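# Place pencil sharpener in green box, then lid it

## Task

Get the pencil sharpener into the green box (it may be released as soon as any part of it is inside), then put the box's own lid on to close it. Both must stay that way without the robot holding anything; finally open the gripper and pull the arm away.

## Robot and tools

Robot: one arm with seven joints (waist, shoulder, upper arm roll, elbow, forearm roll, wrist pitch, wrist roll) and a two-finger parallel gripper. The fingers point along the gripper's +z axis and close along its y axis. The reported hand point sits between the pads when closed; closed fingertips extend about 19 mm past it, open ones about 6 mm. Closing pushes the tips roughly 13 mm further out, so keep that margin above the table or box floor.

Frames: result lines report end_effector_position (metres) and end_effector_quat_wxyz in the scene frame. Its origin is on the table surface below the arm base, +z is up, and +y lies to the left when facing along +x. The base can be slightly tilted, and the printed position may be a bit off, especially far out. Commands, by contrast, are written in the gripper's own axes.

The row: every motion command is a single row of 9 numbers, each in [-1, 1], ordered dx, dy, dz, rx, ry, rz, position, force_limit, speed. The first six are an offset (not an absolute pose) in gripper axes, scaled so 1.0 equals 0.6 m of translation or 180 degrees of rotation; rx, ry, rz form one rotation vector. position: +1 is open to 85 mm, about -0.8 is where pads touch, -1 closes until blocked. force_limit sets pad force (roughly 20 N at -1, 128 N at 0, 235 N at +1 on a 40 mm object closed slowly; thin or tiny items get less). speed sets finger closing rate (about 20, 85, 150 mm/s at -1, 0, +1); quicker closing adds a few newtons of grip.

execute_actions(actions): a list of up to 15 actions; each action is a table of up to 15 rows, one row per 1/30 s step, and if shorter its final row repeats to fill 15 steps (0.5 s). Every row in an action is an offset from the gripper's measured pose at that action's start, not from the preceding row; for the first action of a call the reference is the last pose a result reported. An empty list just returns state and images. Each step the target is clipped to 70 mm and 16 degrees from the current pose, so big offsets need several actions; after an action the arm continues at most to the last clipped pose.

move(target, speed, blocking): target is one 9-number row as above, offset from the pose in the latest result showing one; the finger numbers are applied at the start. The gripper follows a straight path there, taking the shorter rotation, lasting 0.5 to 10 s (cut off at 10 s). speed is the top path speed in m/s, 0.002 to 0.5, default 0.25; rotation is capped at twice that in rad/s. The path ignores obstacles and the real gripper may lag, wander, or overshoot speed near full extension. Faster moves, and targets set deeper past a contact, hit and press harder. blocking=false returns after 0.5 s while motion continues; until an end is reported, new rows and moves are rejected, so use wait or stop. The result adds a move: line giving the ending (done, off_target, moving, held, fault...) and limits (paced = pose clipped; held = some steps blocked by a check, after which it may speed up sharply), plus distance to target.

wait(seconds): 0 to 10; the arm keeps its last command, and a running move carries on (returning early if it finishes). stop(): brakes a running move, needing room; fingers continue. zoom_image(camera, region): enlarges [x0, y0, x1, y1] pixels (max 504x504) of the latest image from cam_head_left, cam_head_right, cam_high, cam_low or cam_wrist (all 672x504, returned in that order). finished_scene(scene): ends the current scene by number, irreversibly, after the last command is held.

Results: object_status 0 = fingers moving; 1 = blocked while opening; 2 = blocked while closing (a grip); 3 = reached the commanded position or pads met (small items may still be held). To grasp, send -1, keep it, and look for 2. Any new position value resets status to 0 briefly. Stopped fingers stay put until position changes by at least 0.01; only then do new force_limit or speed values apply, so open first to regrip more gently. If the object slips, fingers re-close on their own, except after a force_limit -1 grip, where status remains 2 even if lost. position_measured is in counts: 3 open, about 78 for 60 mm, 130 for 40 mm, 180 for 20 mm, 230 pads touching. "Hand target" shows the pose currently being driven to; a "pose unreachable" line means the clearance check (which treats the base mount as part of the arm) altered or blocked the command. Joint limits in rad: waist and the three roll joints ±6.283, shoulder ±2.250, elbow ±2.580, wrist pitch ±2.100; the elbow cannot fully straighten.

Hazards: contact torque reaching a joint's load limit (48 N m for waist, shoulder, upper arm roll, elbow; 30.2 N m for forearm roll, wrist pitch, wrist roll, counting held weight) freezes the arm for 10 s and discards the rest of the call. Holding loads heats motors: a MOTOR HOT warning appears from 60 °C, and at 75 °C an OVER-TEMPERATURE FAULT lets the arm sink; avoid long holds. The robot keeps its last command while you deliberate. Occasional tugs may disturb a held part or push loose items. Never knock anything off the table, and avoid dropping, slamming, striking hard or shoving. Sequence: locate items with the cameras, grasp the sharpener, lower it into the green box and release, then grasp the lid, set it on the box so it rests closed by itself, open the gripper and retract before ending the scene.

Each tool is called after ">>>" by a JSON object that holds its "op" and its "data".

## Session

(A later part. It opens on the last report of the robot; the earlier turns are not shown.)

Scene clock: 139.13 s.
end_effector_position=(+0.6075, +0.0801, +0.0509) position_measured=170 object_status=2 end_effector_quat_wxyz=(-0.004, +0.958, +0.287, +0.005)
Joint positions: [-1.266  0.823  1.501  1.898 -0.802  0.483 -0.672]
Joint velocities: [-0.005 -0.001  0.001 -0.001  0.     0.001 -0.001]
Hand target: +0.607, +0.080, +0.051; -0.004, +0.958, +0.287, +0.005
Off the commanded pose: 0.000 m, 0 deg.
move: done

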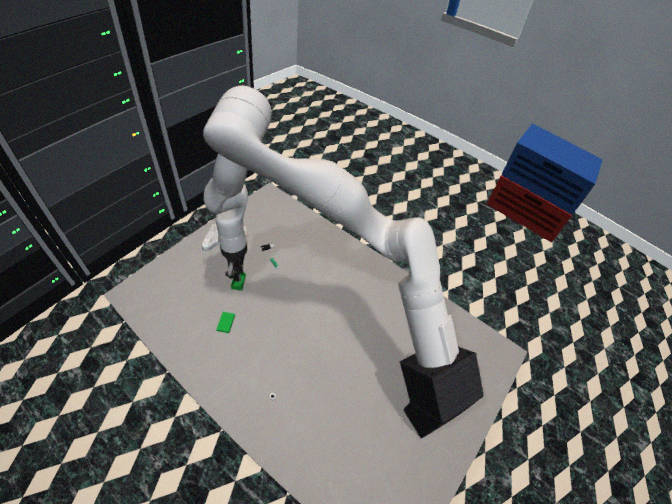

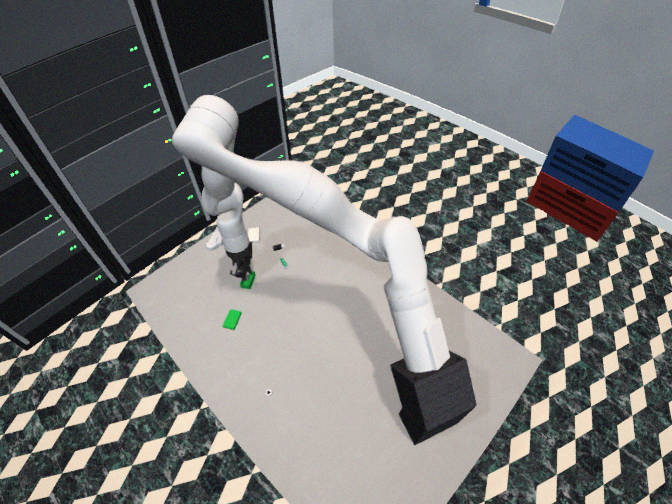

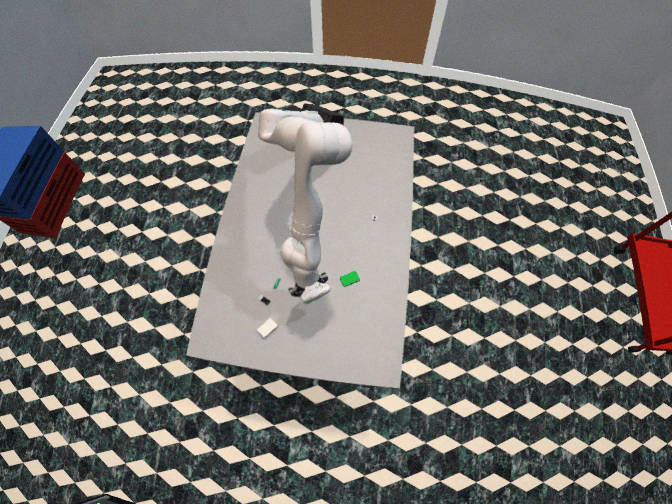

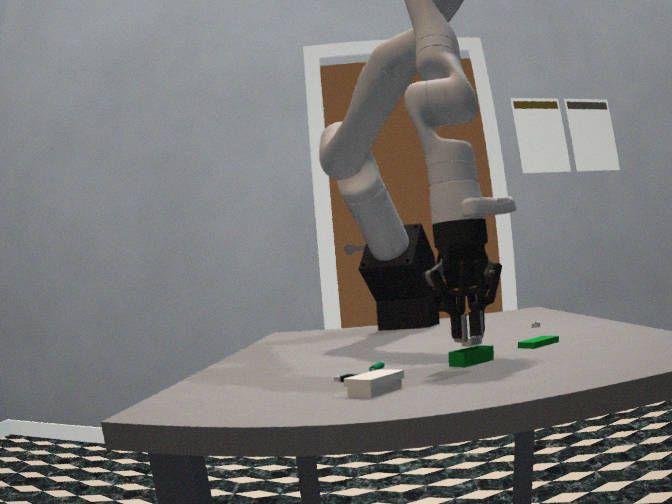

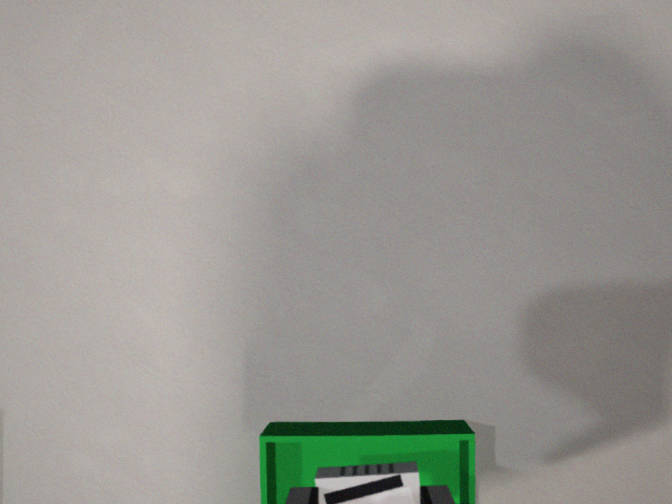

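>>> {"op": "move", "data": {"target": [0,0,0.028,0,0,0,-0.33,0,-0.8], "speed": 0.03}}

>>> {"op": "move", "data": {"target": [0,0,0,0,0,0,1,0,-0.5]}}

>>> {"op": "move", "data": {"target": [0,0,-0.2,0,0,0,1,0,-0.5], "speed": 0.12}}

Scene clock: 146.37 s.
end_effector_position=(+0.6076, +0.0805, +0.0342) position_measured=170 object_status=2 end_effector_quat_wxyz=(-0.004, +0.958, +0.288, +0.005)
Joint positions: [-1.217  0.825  1.446  1.892 -0.825  0.447 -0.653]
Joint velocities: [ 0.005  0.     0.001  0.     0.    -0.001  0.   ]
Hand target: +0.608, +0.080, +0.034; -0.004, +0.958, +0.287, +0.005
Off the commanded pose: 0.000 m, 0 deg.
move: done

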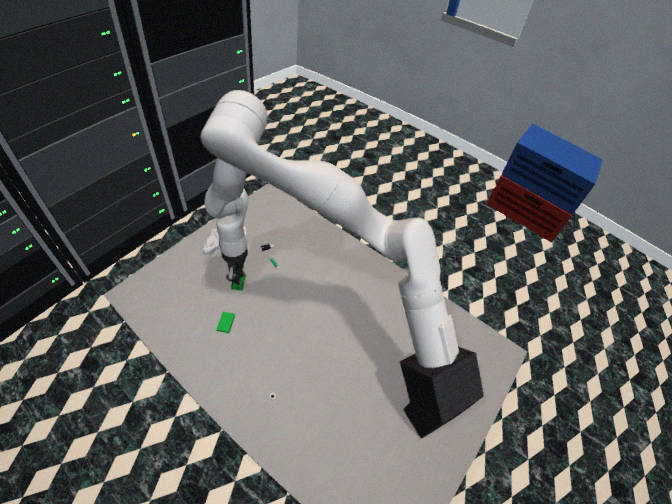

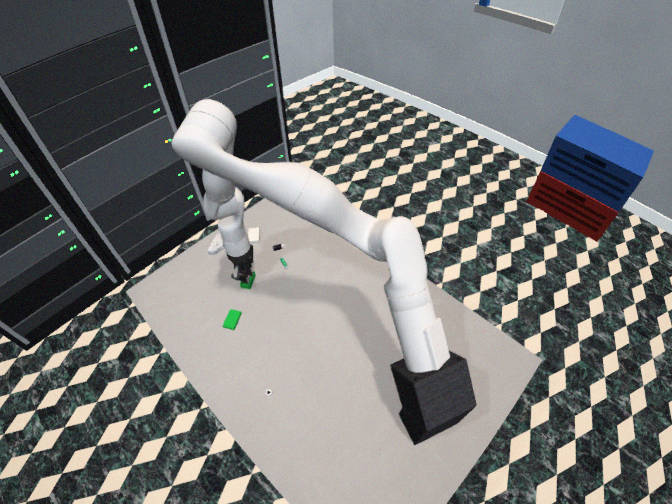

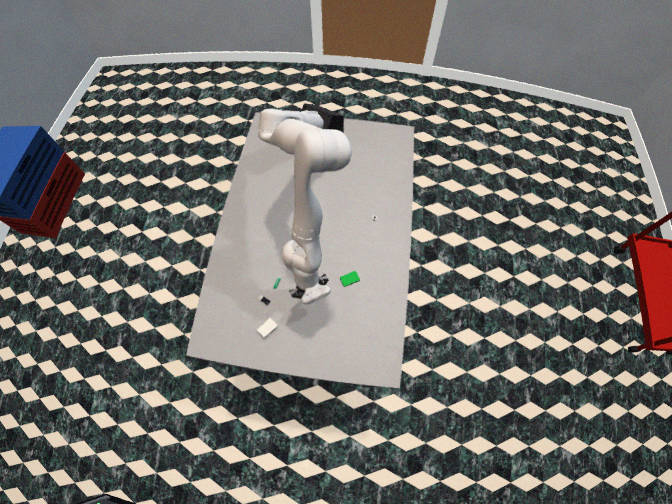

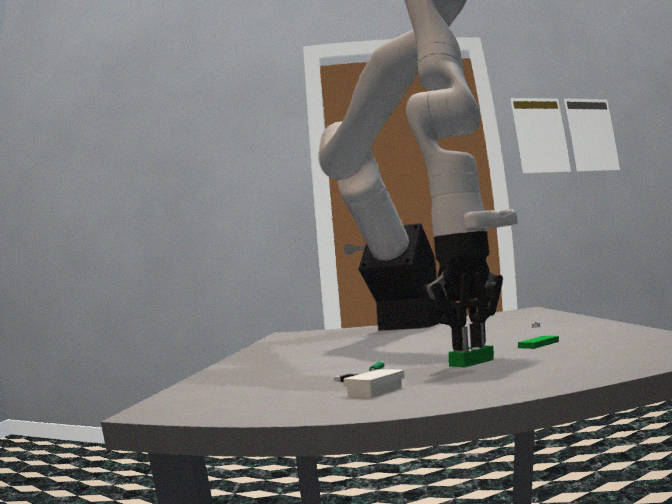

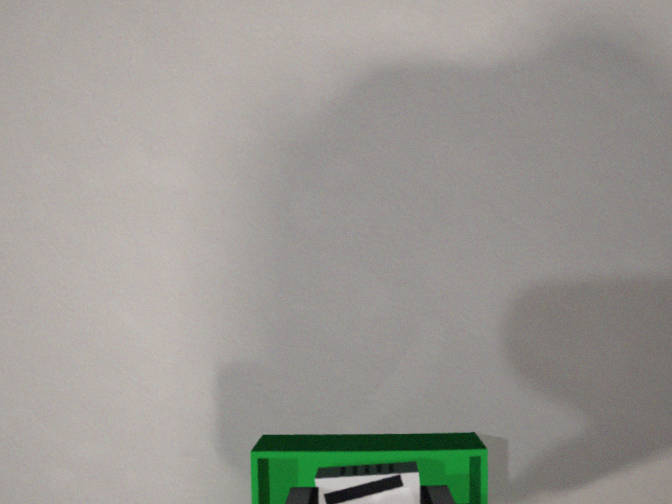

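Scene clock: 147.00 s.
end_effector_position=(+0.6076, +0.0805, +0.0342) position_measured=125 object_status=1 end_effector_quat_wxyz=(-0.004, +0.958, +0.288, +0.005)
Joint positions: [-1.217  0.825  1.446  1.892 -0.825  0.447 -0.653]
Joint velocities: [ 0.     0.    -0.     0.    -0.001 -0.     0.002]
Hand target: +0.608, +0.080, +0.034; -0.004, +0.958, +0.288, +0.005
Off the commanded pose: 0.000 m, 0 deg.
move: done

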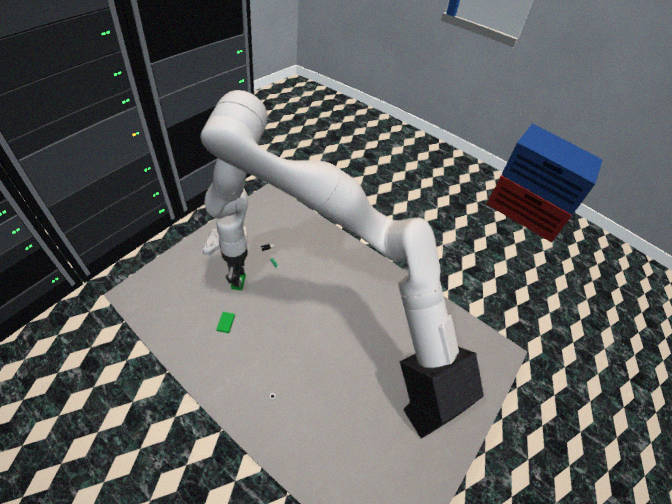

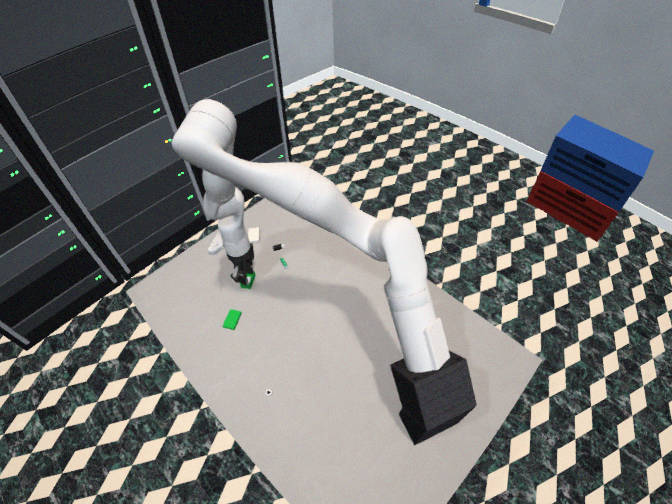

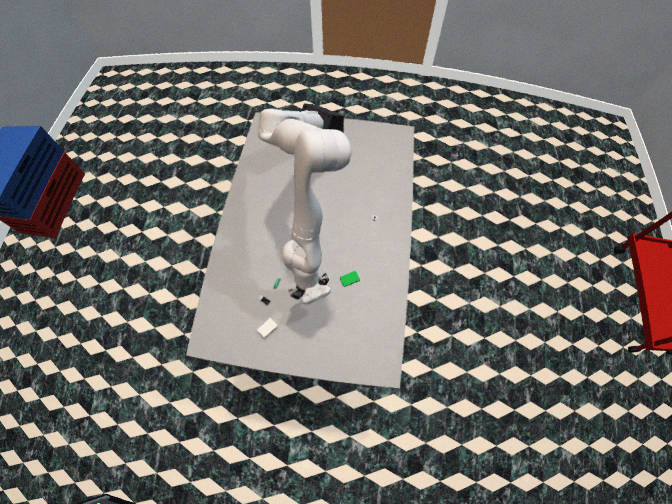

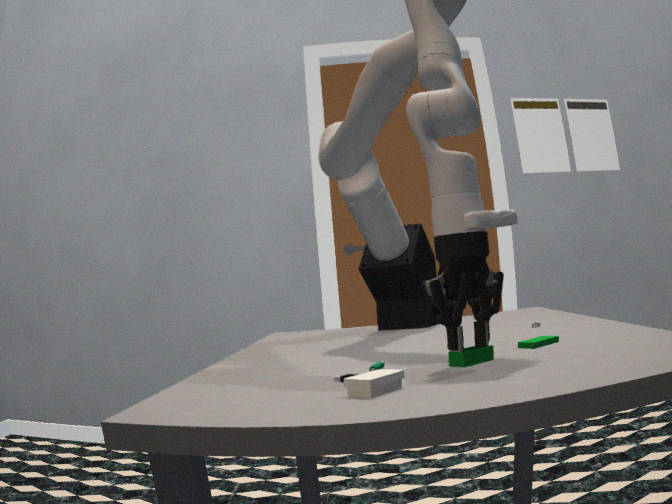

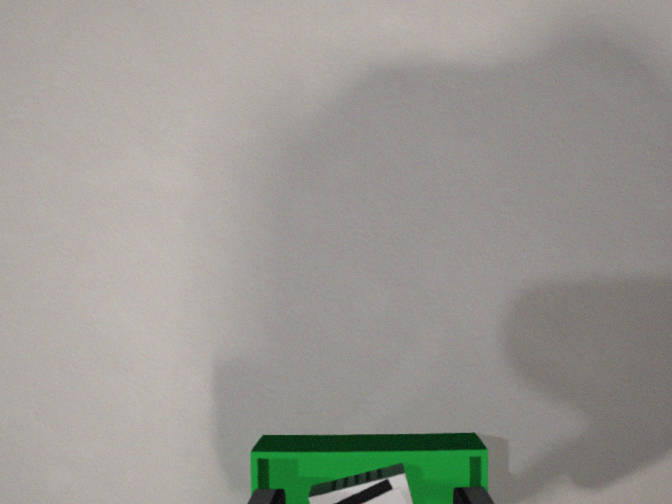

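Scene clock: 148.47 s.
end_effector_position=(+0.6070, +0.0793, +0.1543) position_measured=126 object_status=1 end_effector_quat_wxyz=(-0.005, +0.958, +0.287, +0.005)
Joint positions: [-1.55   0.826  1.816  1.882 -0.655  0.724 -0.787]
Joint velocities: [-0.004 -0.     0.    -0.001 -0.001  0.001  0.001]
Hand target: +0.607, +0.079, +0.154; -0.005, +0.958, +0.287, +0.005
Off the commanded pose: 0.000 m, 0 deg.
move: done

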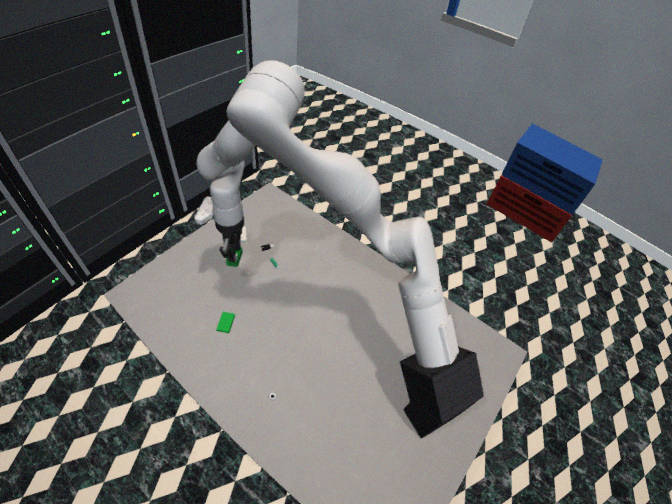

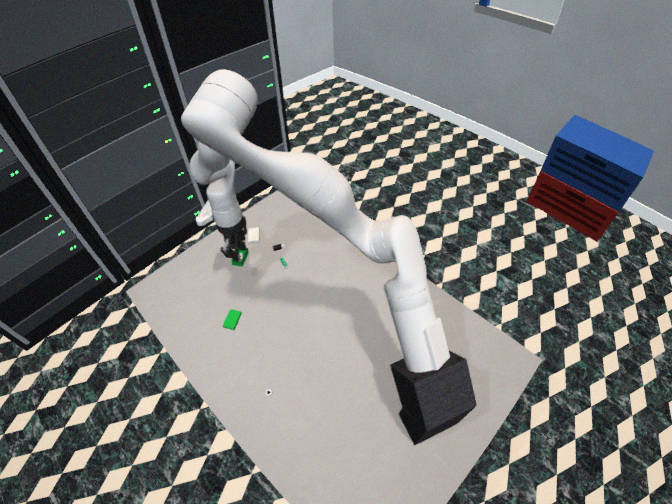

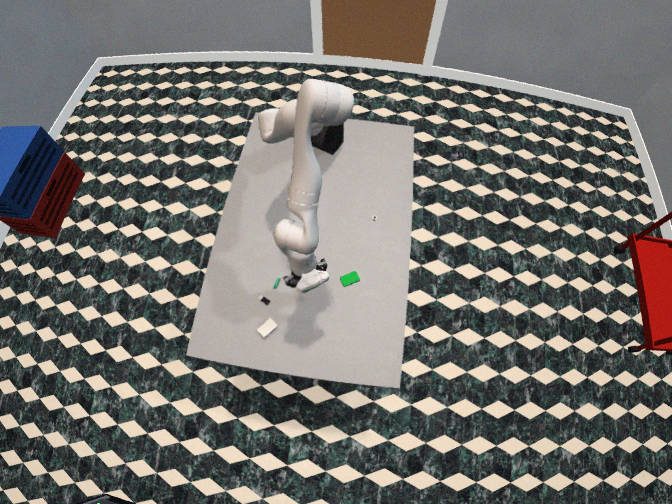

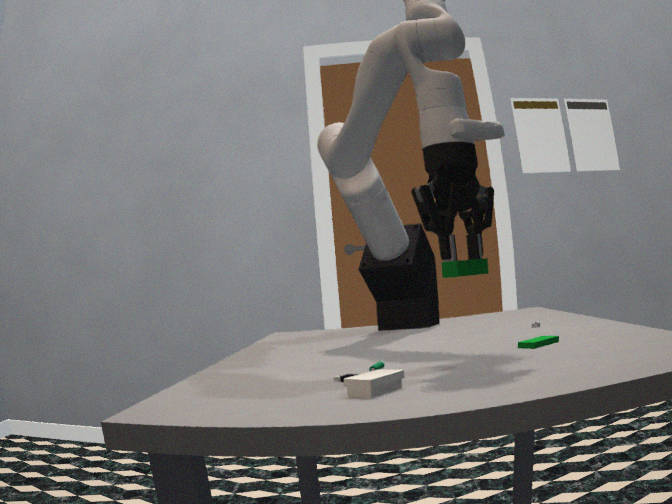

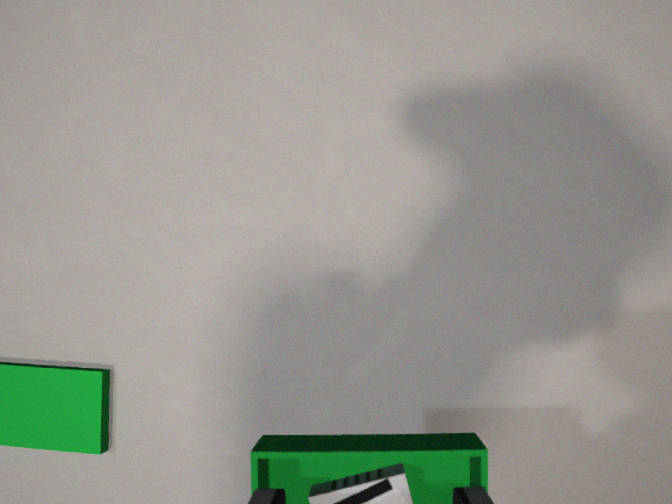

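Lifted the box again. Lower, close to about 140 counts, lift.

>>> {"op": "move", "data": {"target": [0,0,0.199,0,0,0,1,0,-0.5], "speed": 0.06}}

>>> {"op": "move", "data": {"target": [0,0,0,0,0,0,-0.1,0,-0.8]}}

>>> {"op": "move", "data": {"target": [0,0,-0.06,0,0,0,-0.1,0,-0.8], "speed": 0.04}}

Scene clock: 155.13 s.
end_effector_position=(+0.6075, +0.0807, +0.0349) position_measured=126 object_status=1 end_effector_quat_wxyz=(-0.004, +0.958, +0.288, +0.005)
Joint positions: [-1.218  0.822  1.445  1.892 -0.816  0.446 -0.66 ]
Joint velocities: [ 0.009  0.     0.     0.    -0.    -0.     0.002]
Hand target: +0.608, +0.080, +0.035; -0.004, +0.958, +0.287, +0.005
Off the commanded pose: 0.000 m, 0 deg.
move: done

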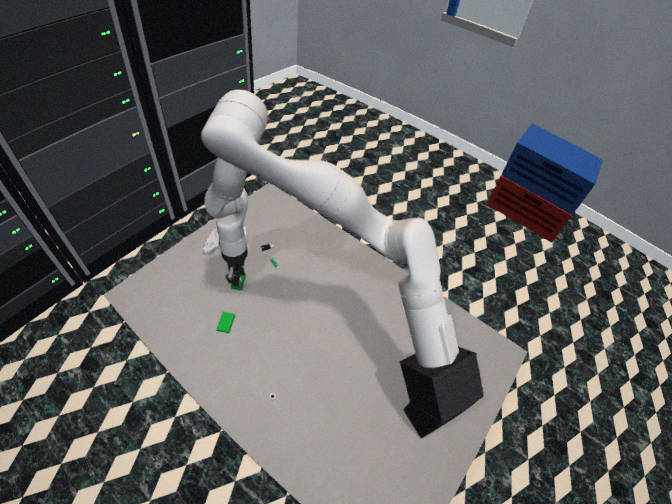

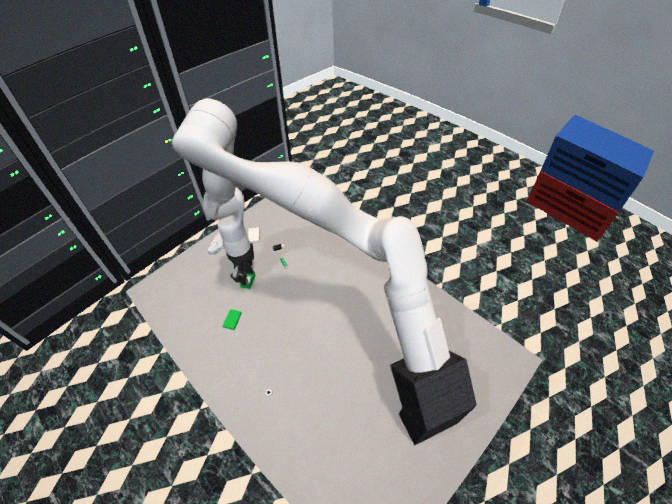

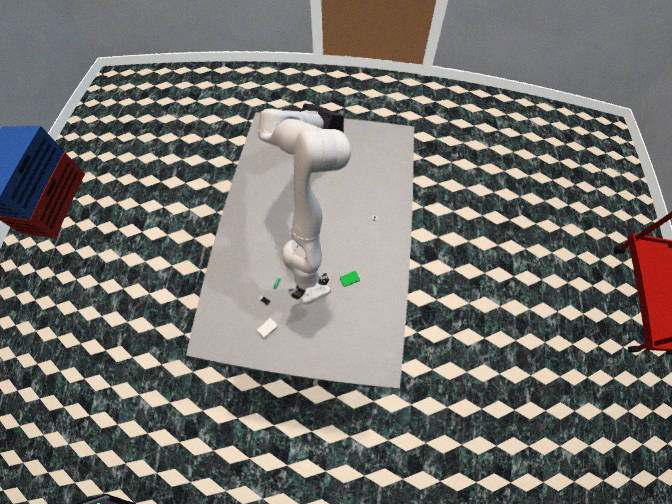

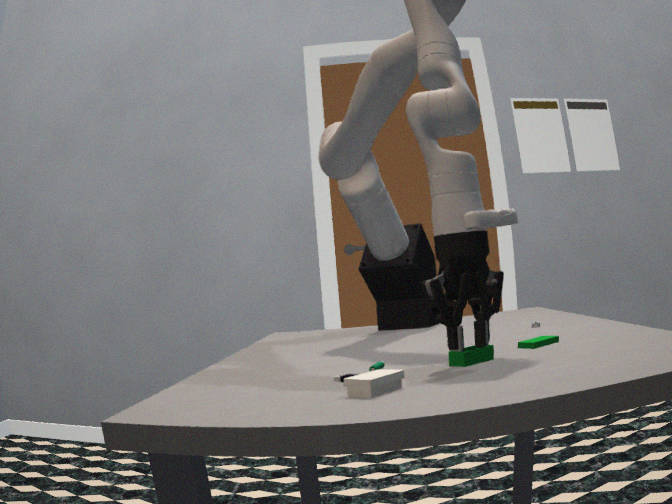

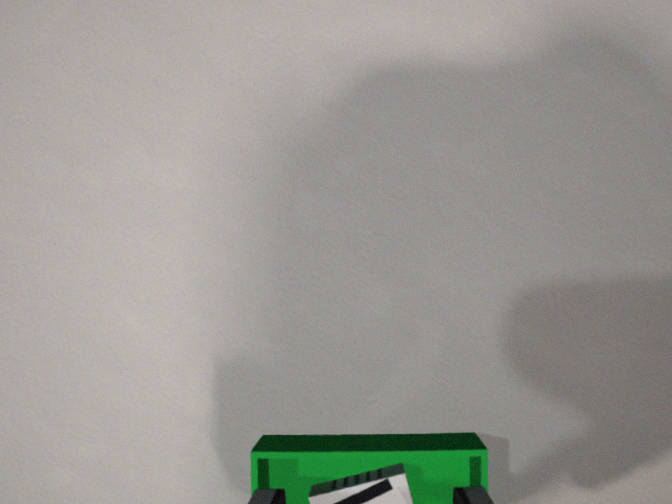

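Scene clock: 155.63 s.
end_effector_position=(+0.6075, +0.0807, +0.0349) position_measured=141 object_status=0 end_effector_quat_wxyz=(-0.004, +0.958, +0.288, +0.005)
Joint positions: [-1.218  0.822  1.445  1.892 -0.816  0.446 -0.66 ]
Joint velocities: [ 0.     0.003 -0.001 -0.    -0.001  0.001 -0.001]
Hand target: +0.607, +0.081, +0.035; -0.004, +0.958, +0.288, +0.005
Off the commanded pose: 0.000 m, 0 deg.
move: done

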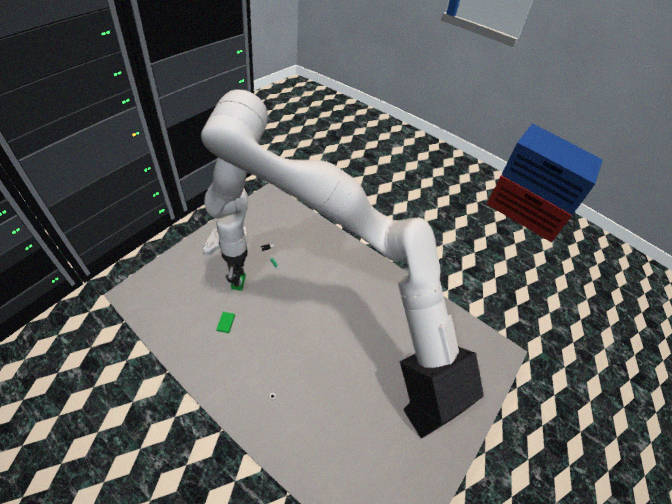

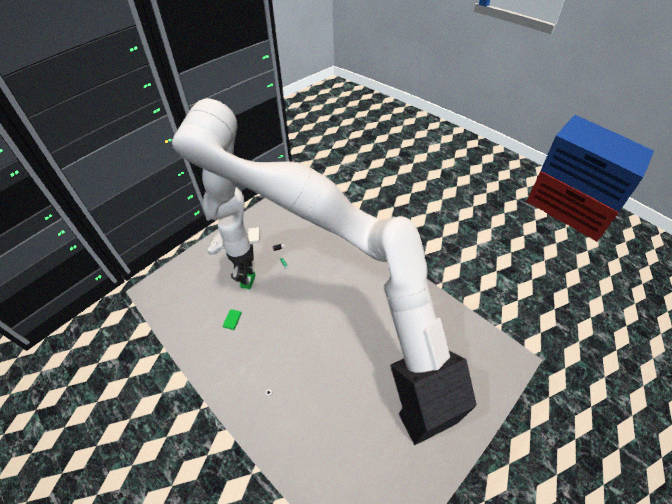

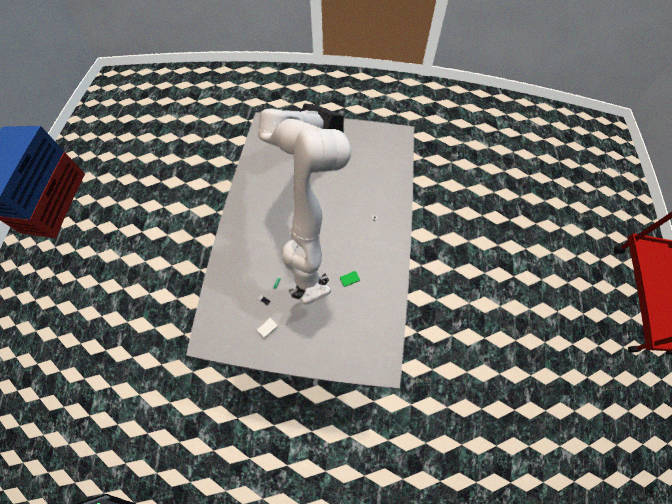

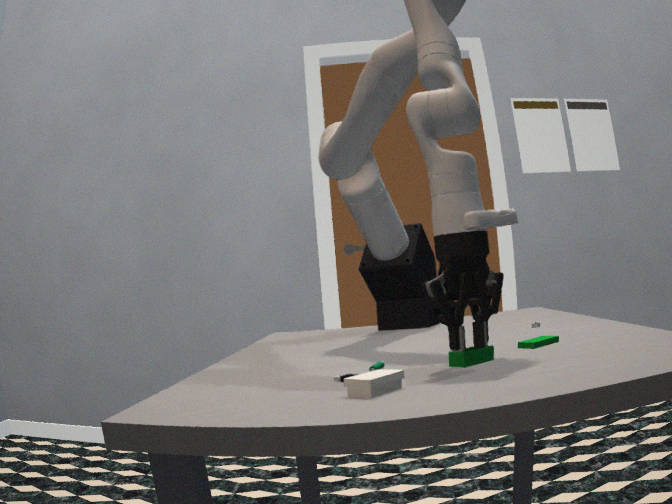

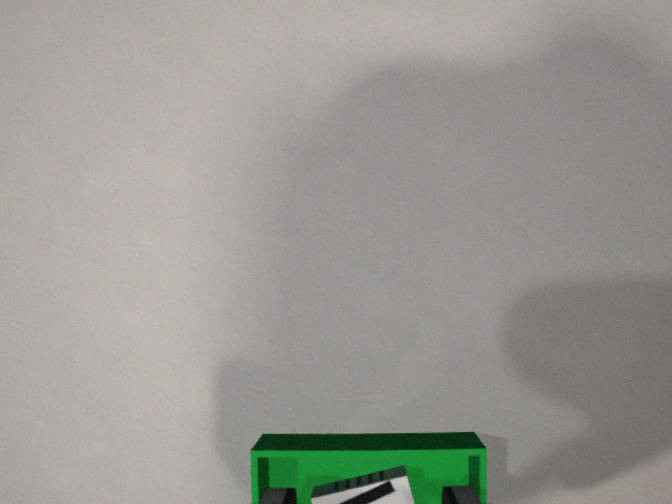

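Scene clock: 156.80 s.
end_effector_position=(+0.6074, +0.0800, +0.0708) position_measured=141 object_status=3 end_effector_quat_wxyz=(-0.004, +0.958, +0.287, +0.005)
Joint positions: [-1.324  0.818  1.562  1.901 -0.767  0.524 -0.701]
Joint velocities: [-0.007  0.     0.001 -0.001  0.001  0.002  0.   ]
Hand target: +0.607, +0.080, +0.071; -0.005, +0.958, +0.288, +0.005
Off the commanded pose: 0.000 m, 0 deg.
move: done

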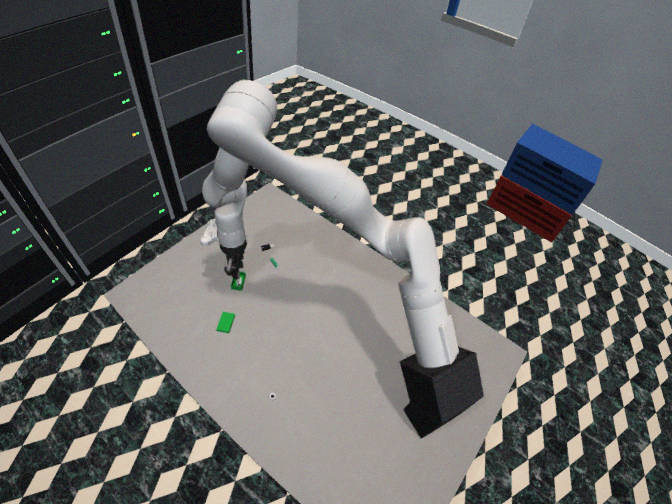

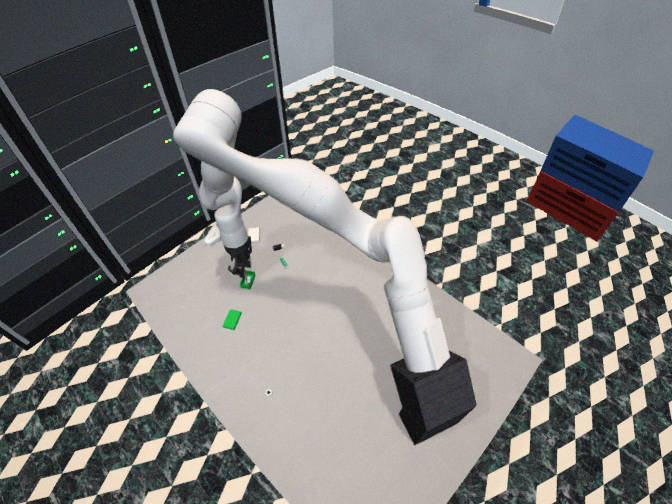

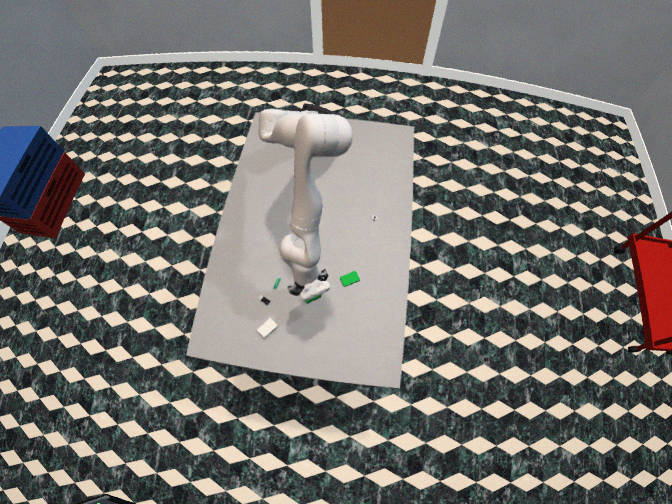

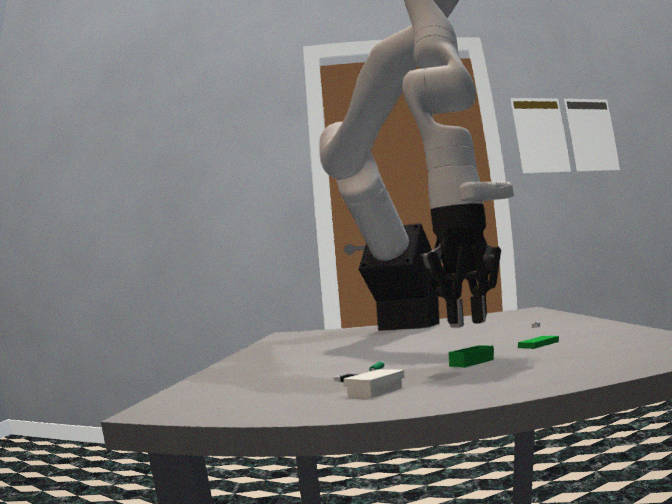

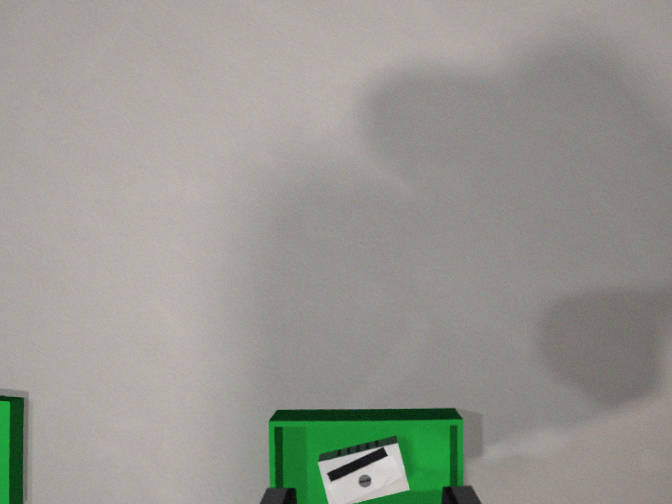

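>>> {"op": "move", "data": {"target": [0.008,-0.242,-0.02,0,0,-0.5,1,0,0], "speed": 0.2}}

Scene clock: 166.53 s.
end_effector_position=(+0.5307, +0.2035, +0.0837) position_measured=3 object_status=3 end_effector_quat_wxyz=(-0.000, +0.474, +0.880, +0.006)
Joint positions: [-1.483  0.856  1.26   1.914 -0.221  0.431  0.05 ]
Joint velocities: [-0.     0.001  0.001 -0.001  0.002  0.001 -0.   ]
Hand target: +0.531, +0.204, +0.084; -0.000, +0.474, +0.880, +0.006
Off the commanded pose: 0.001 m, 0 deg.
move: done

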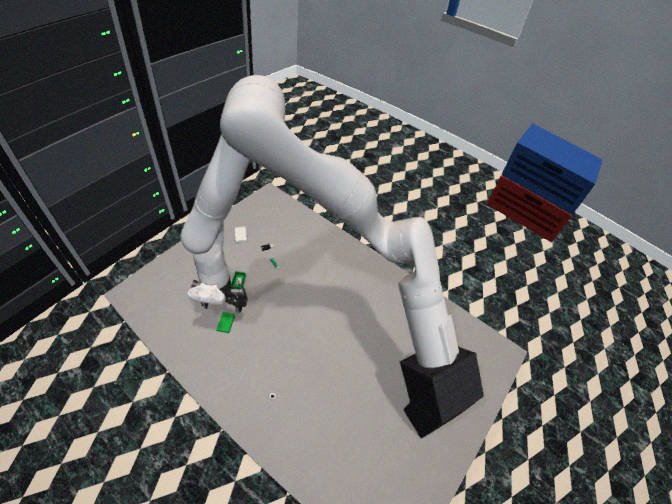

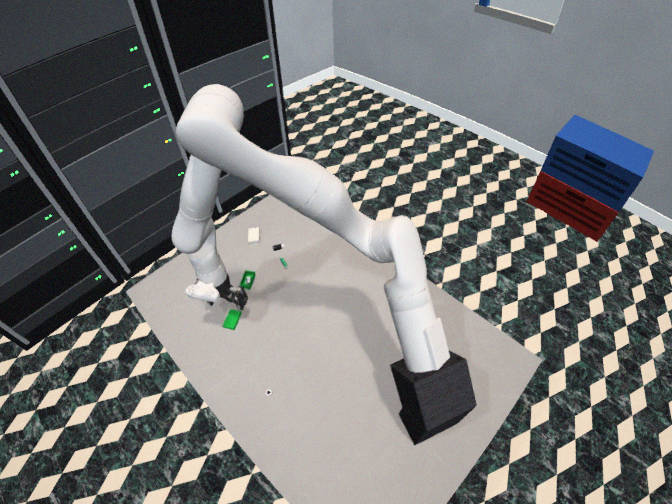

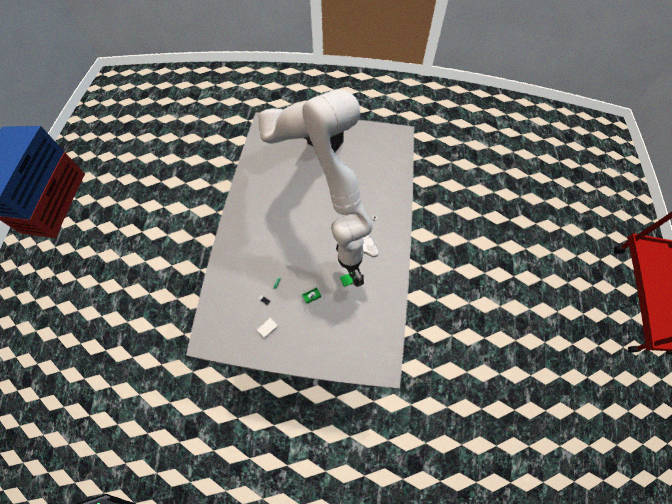

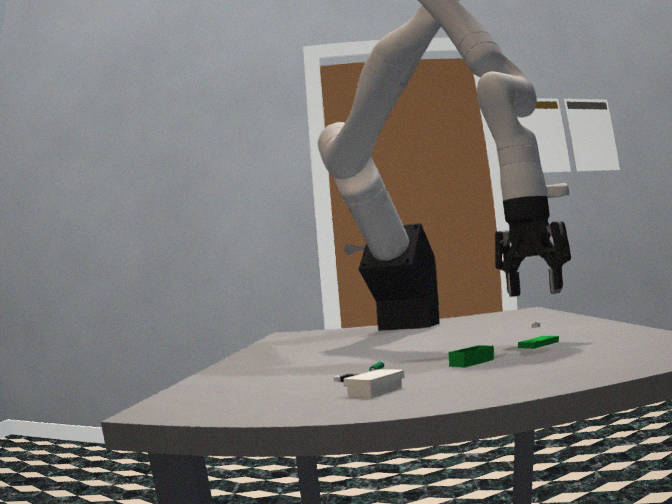

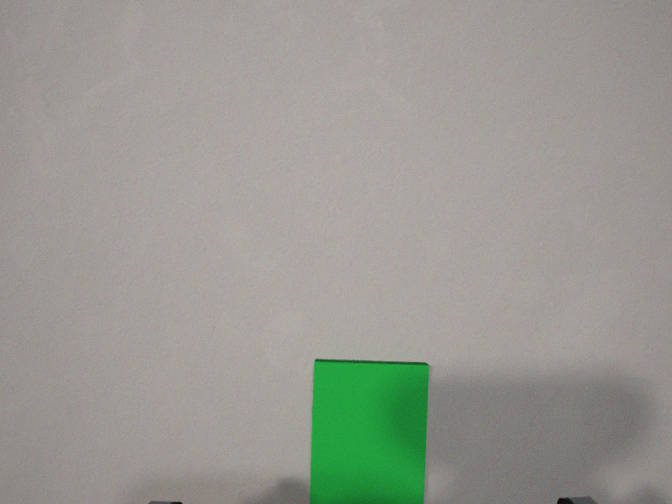

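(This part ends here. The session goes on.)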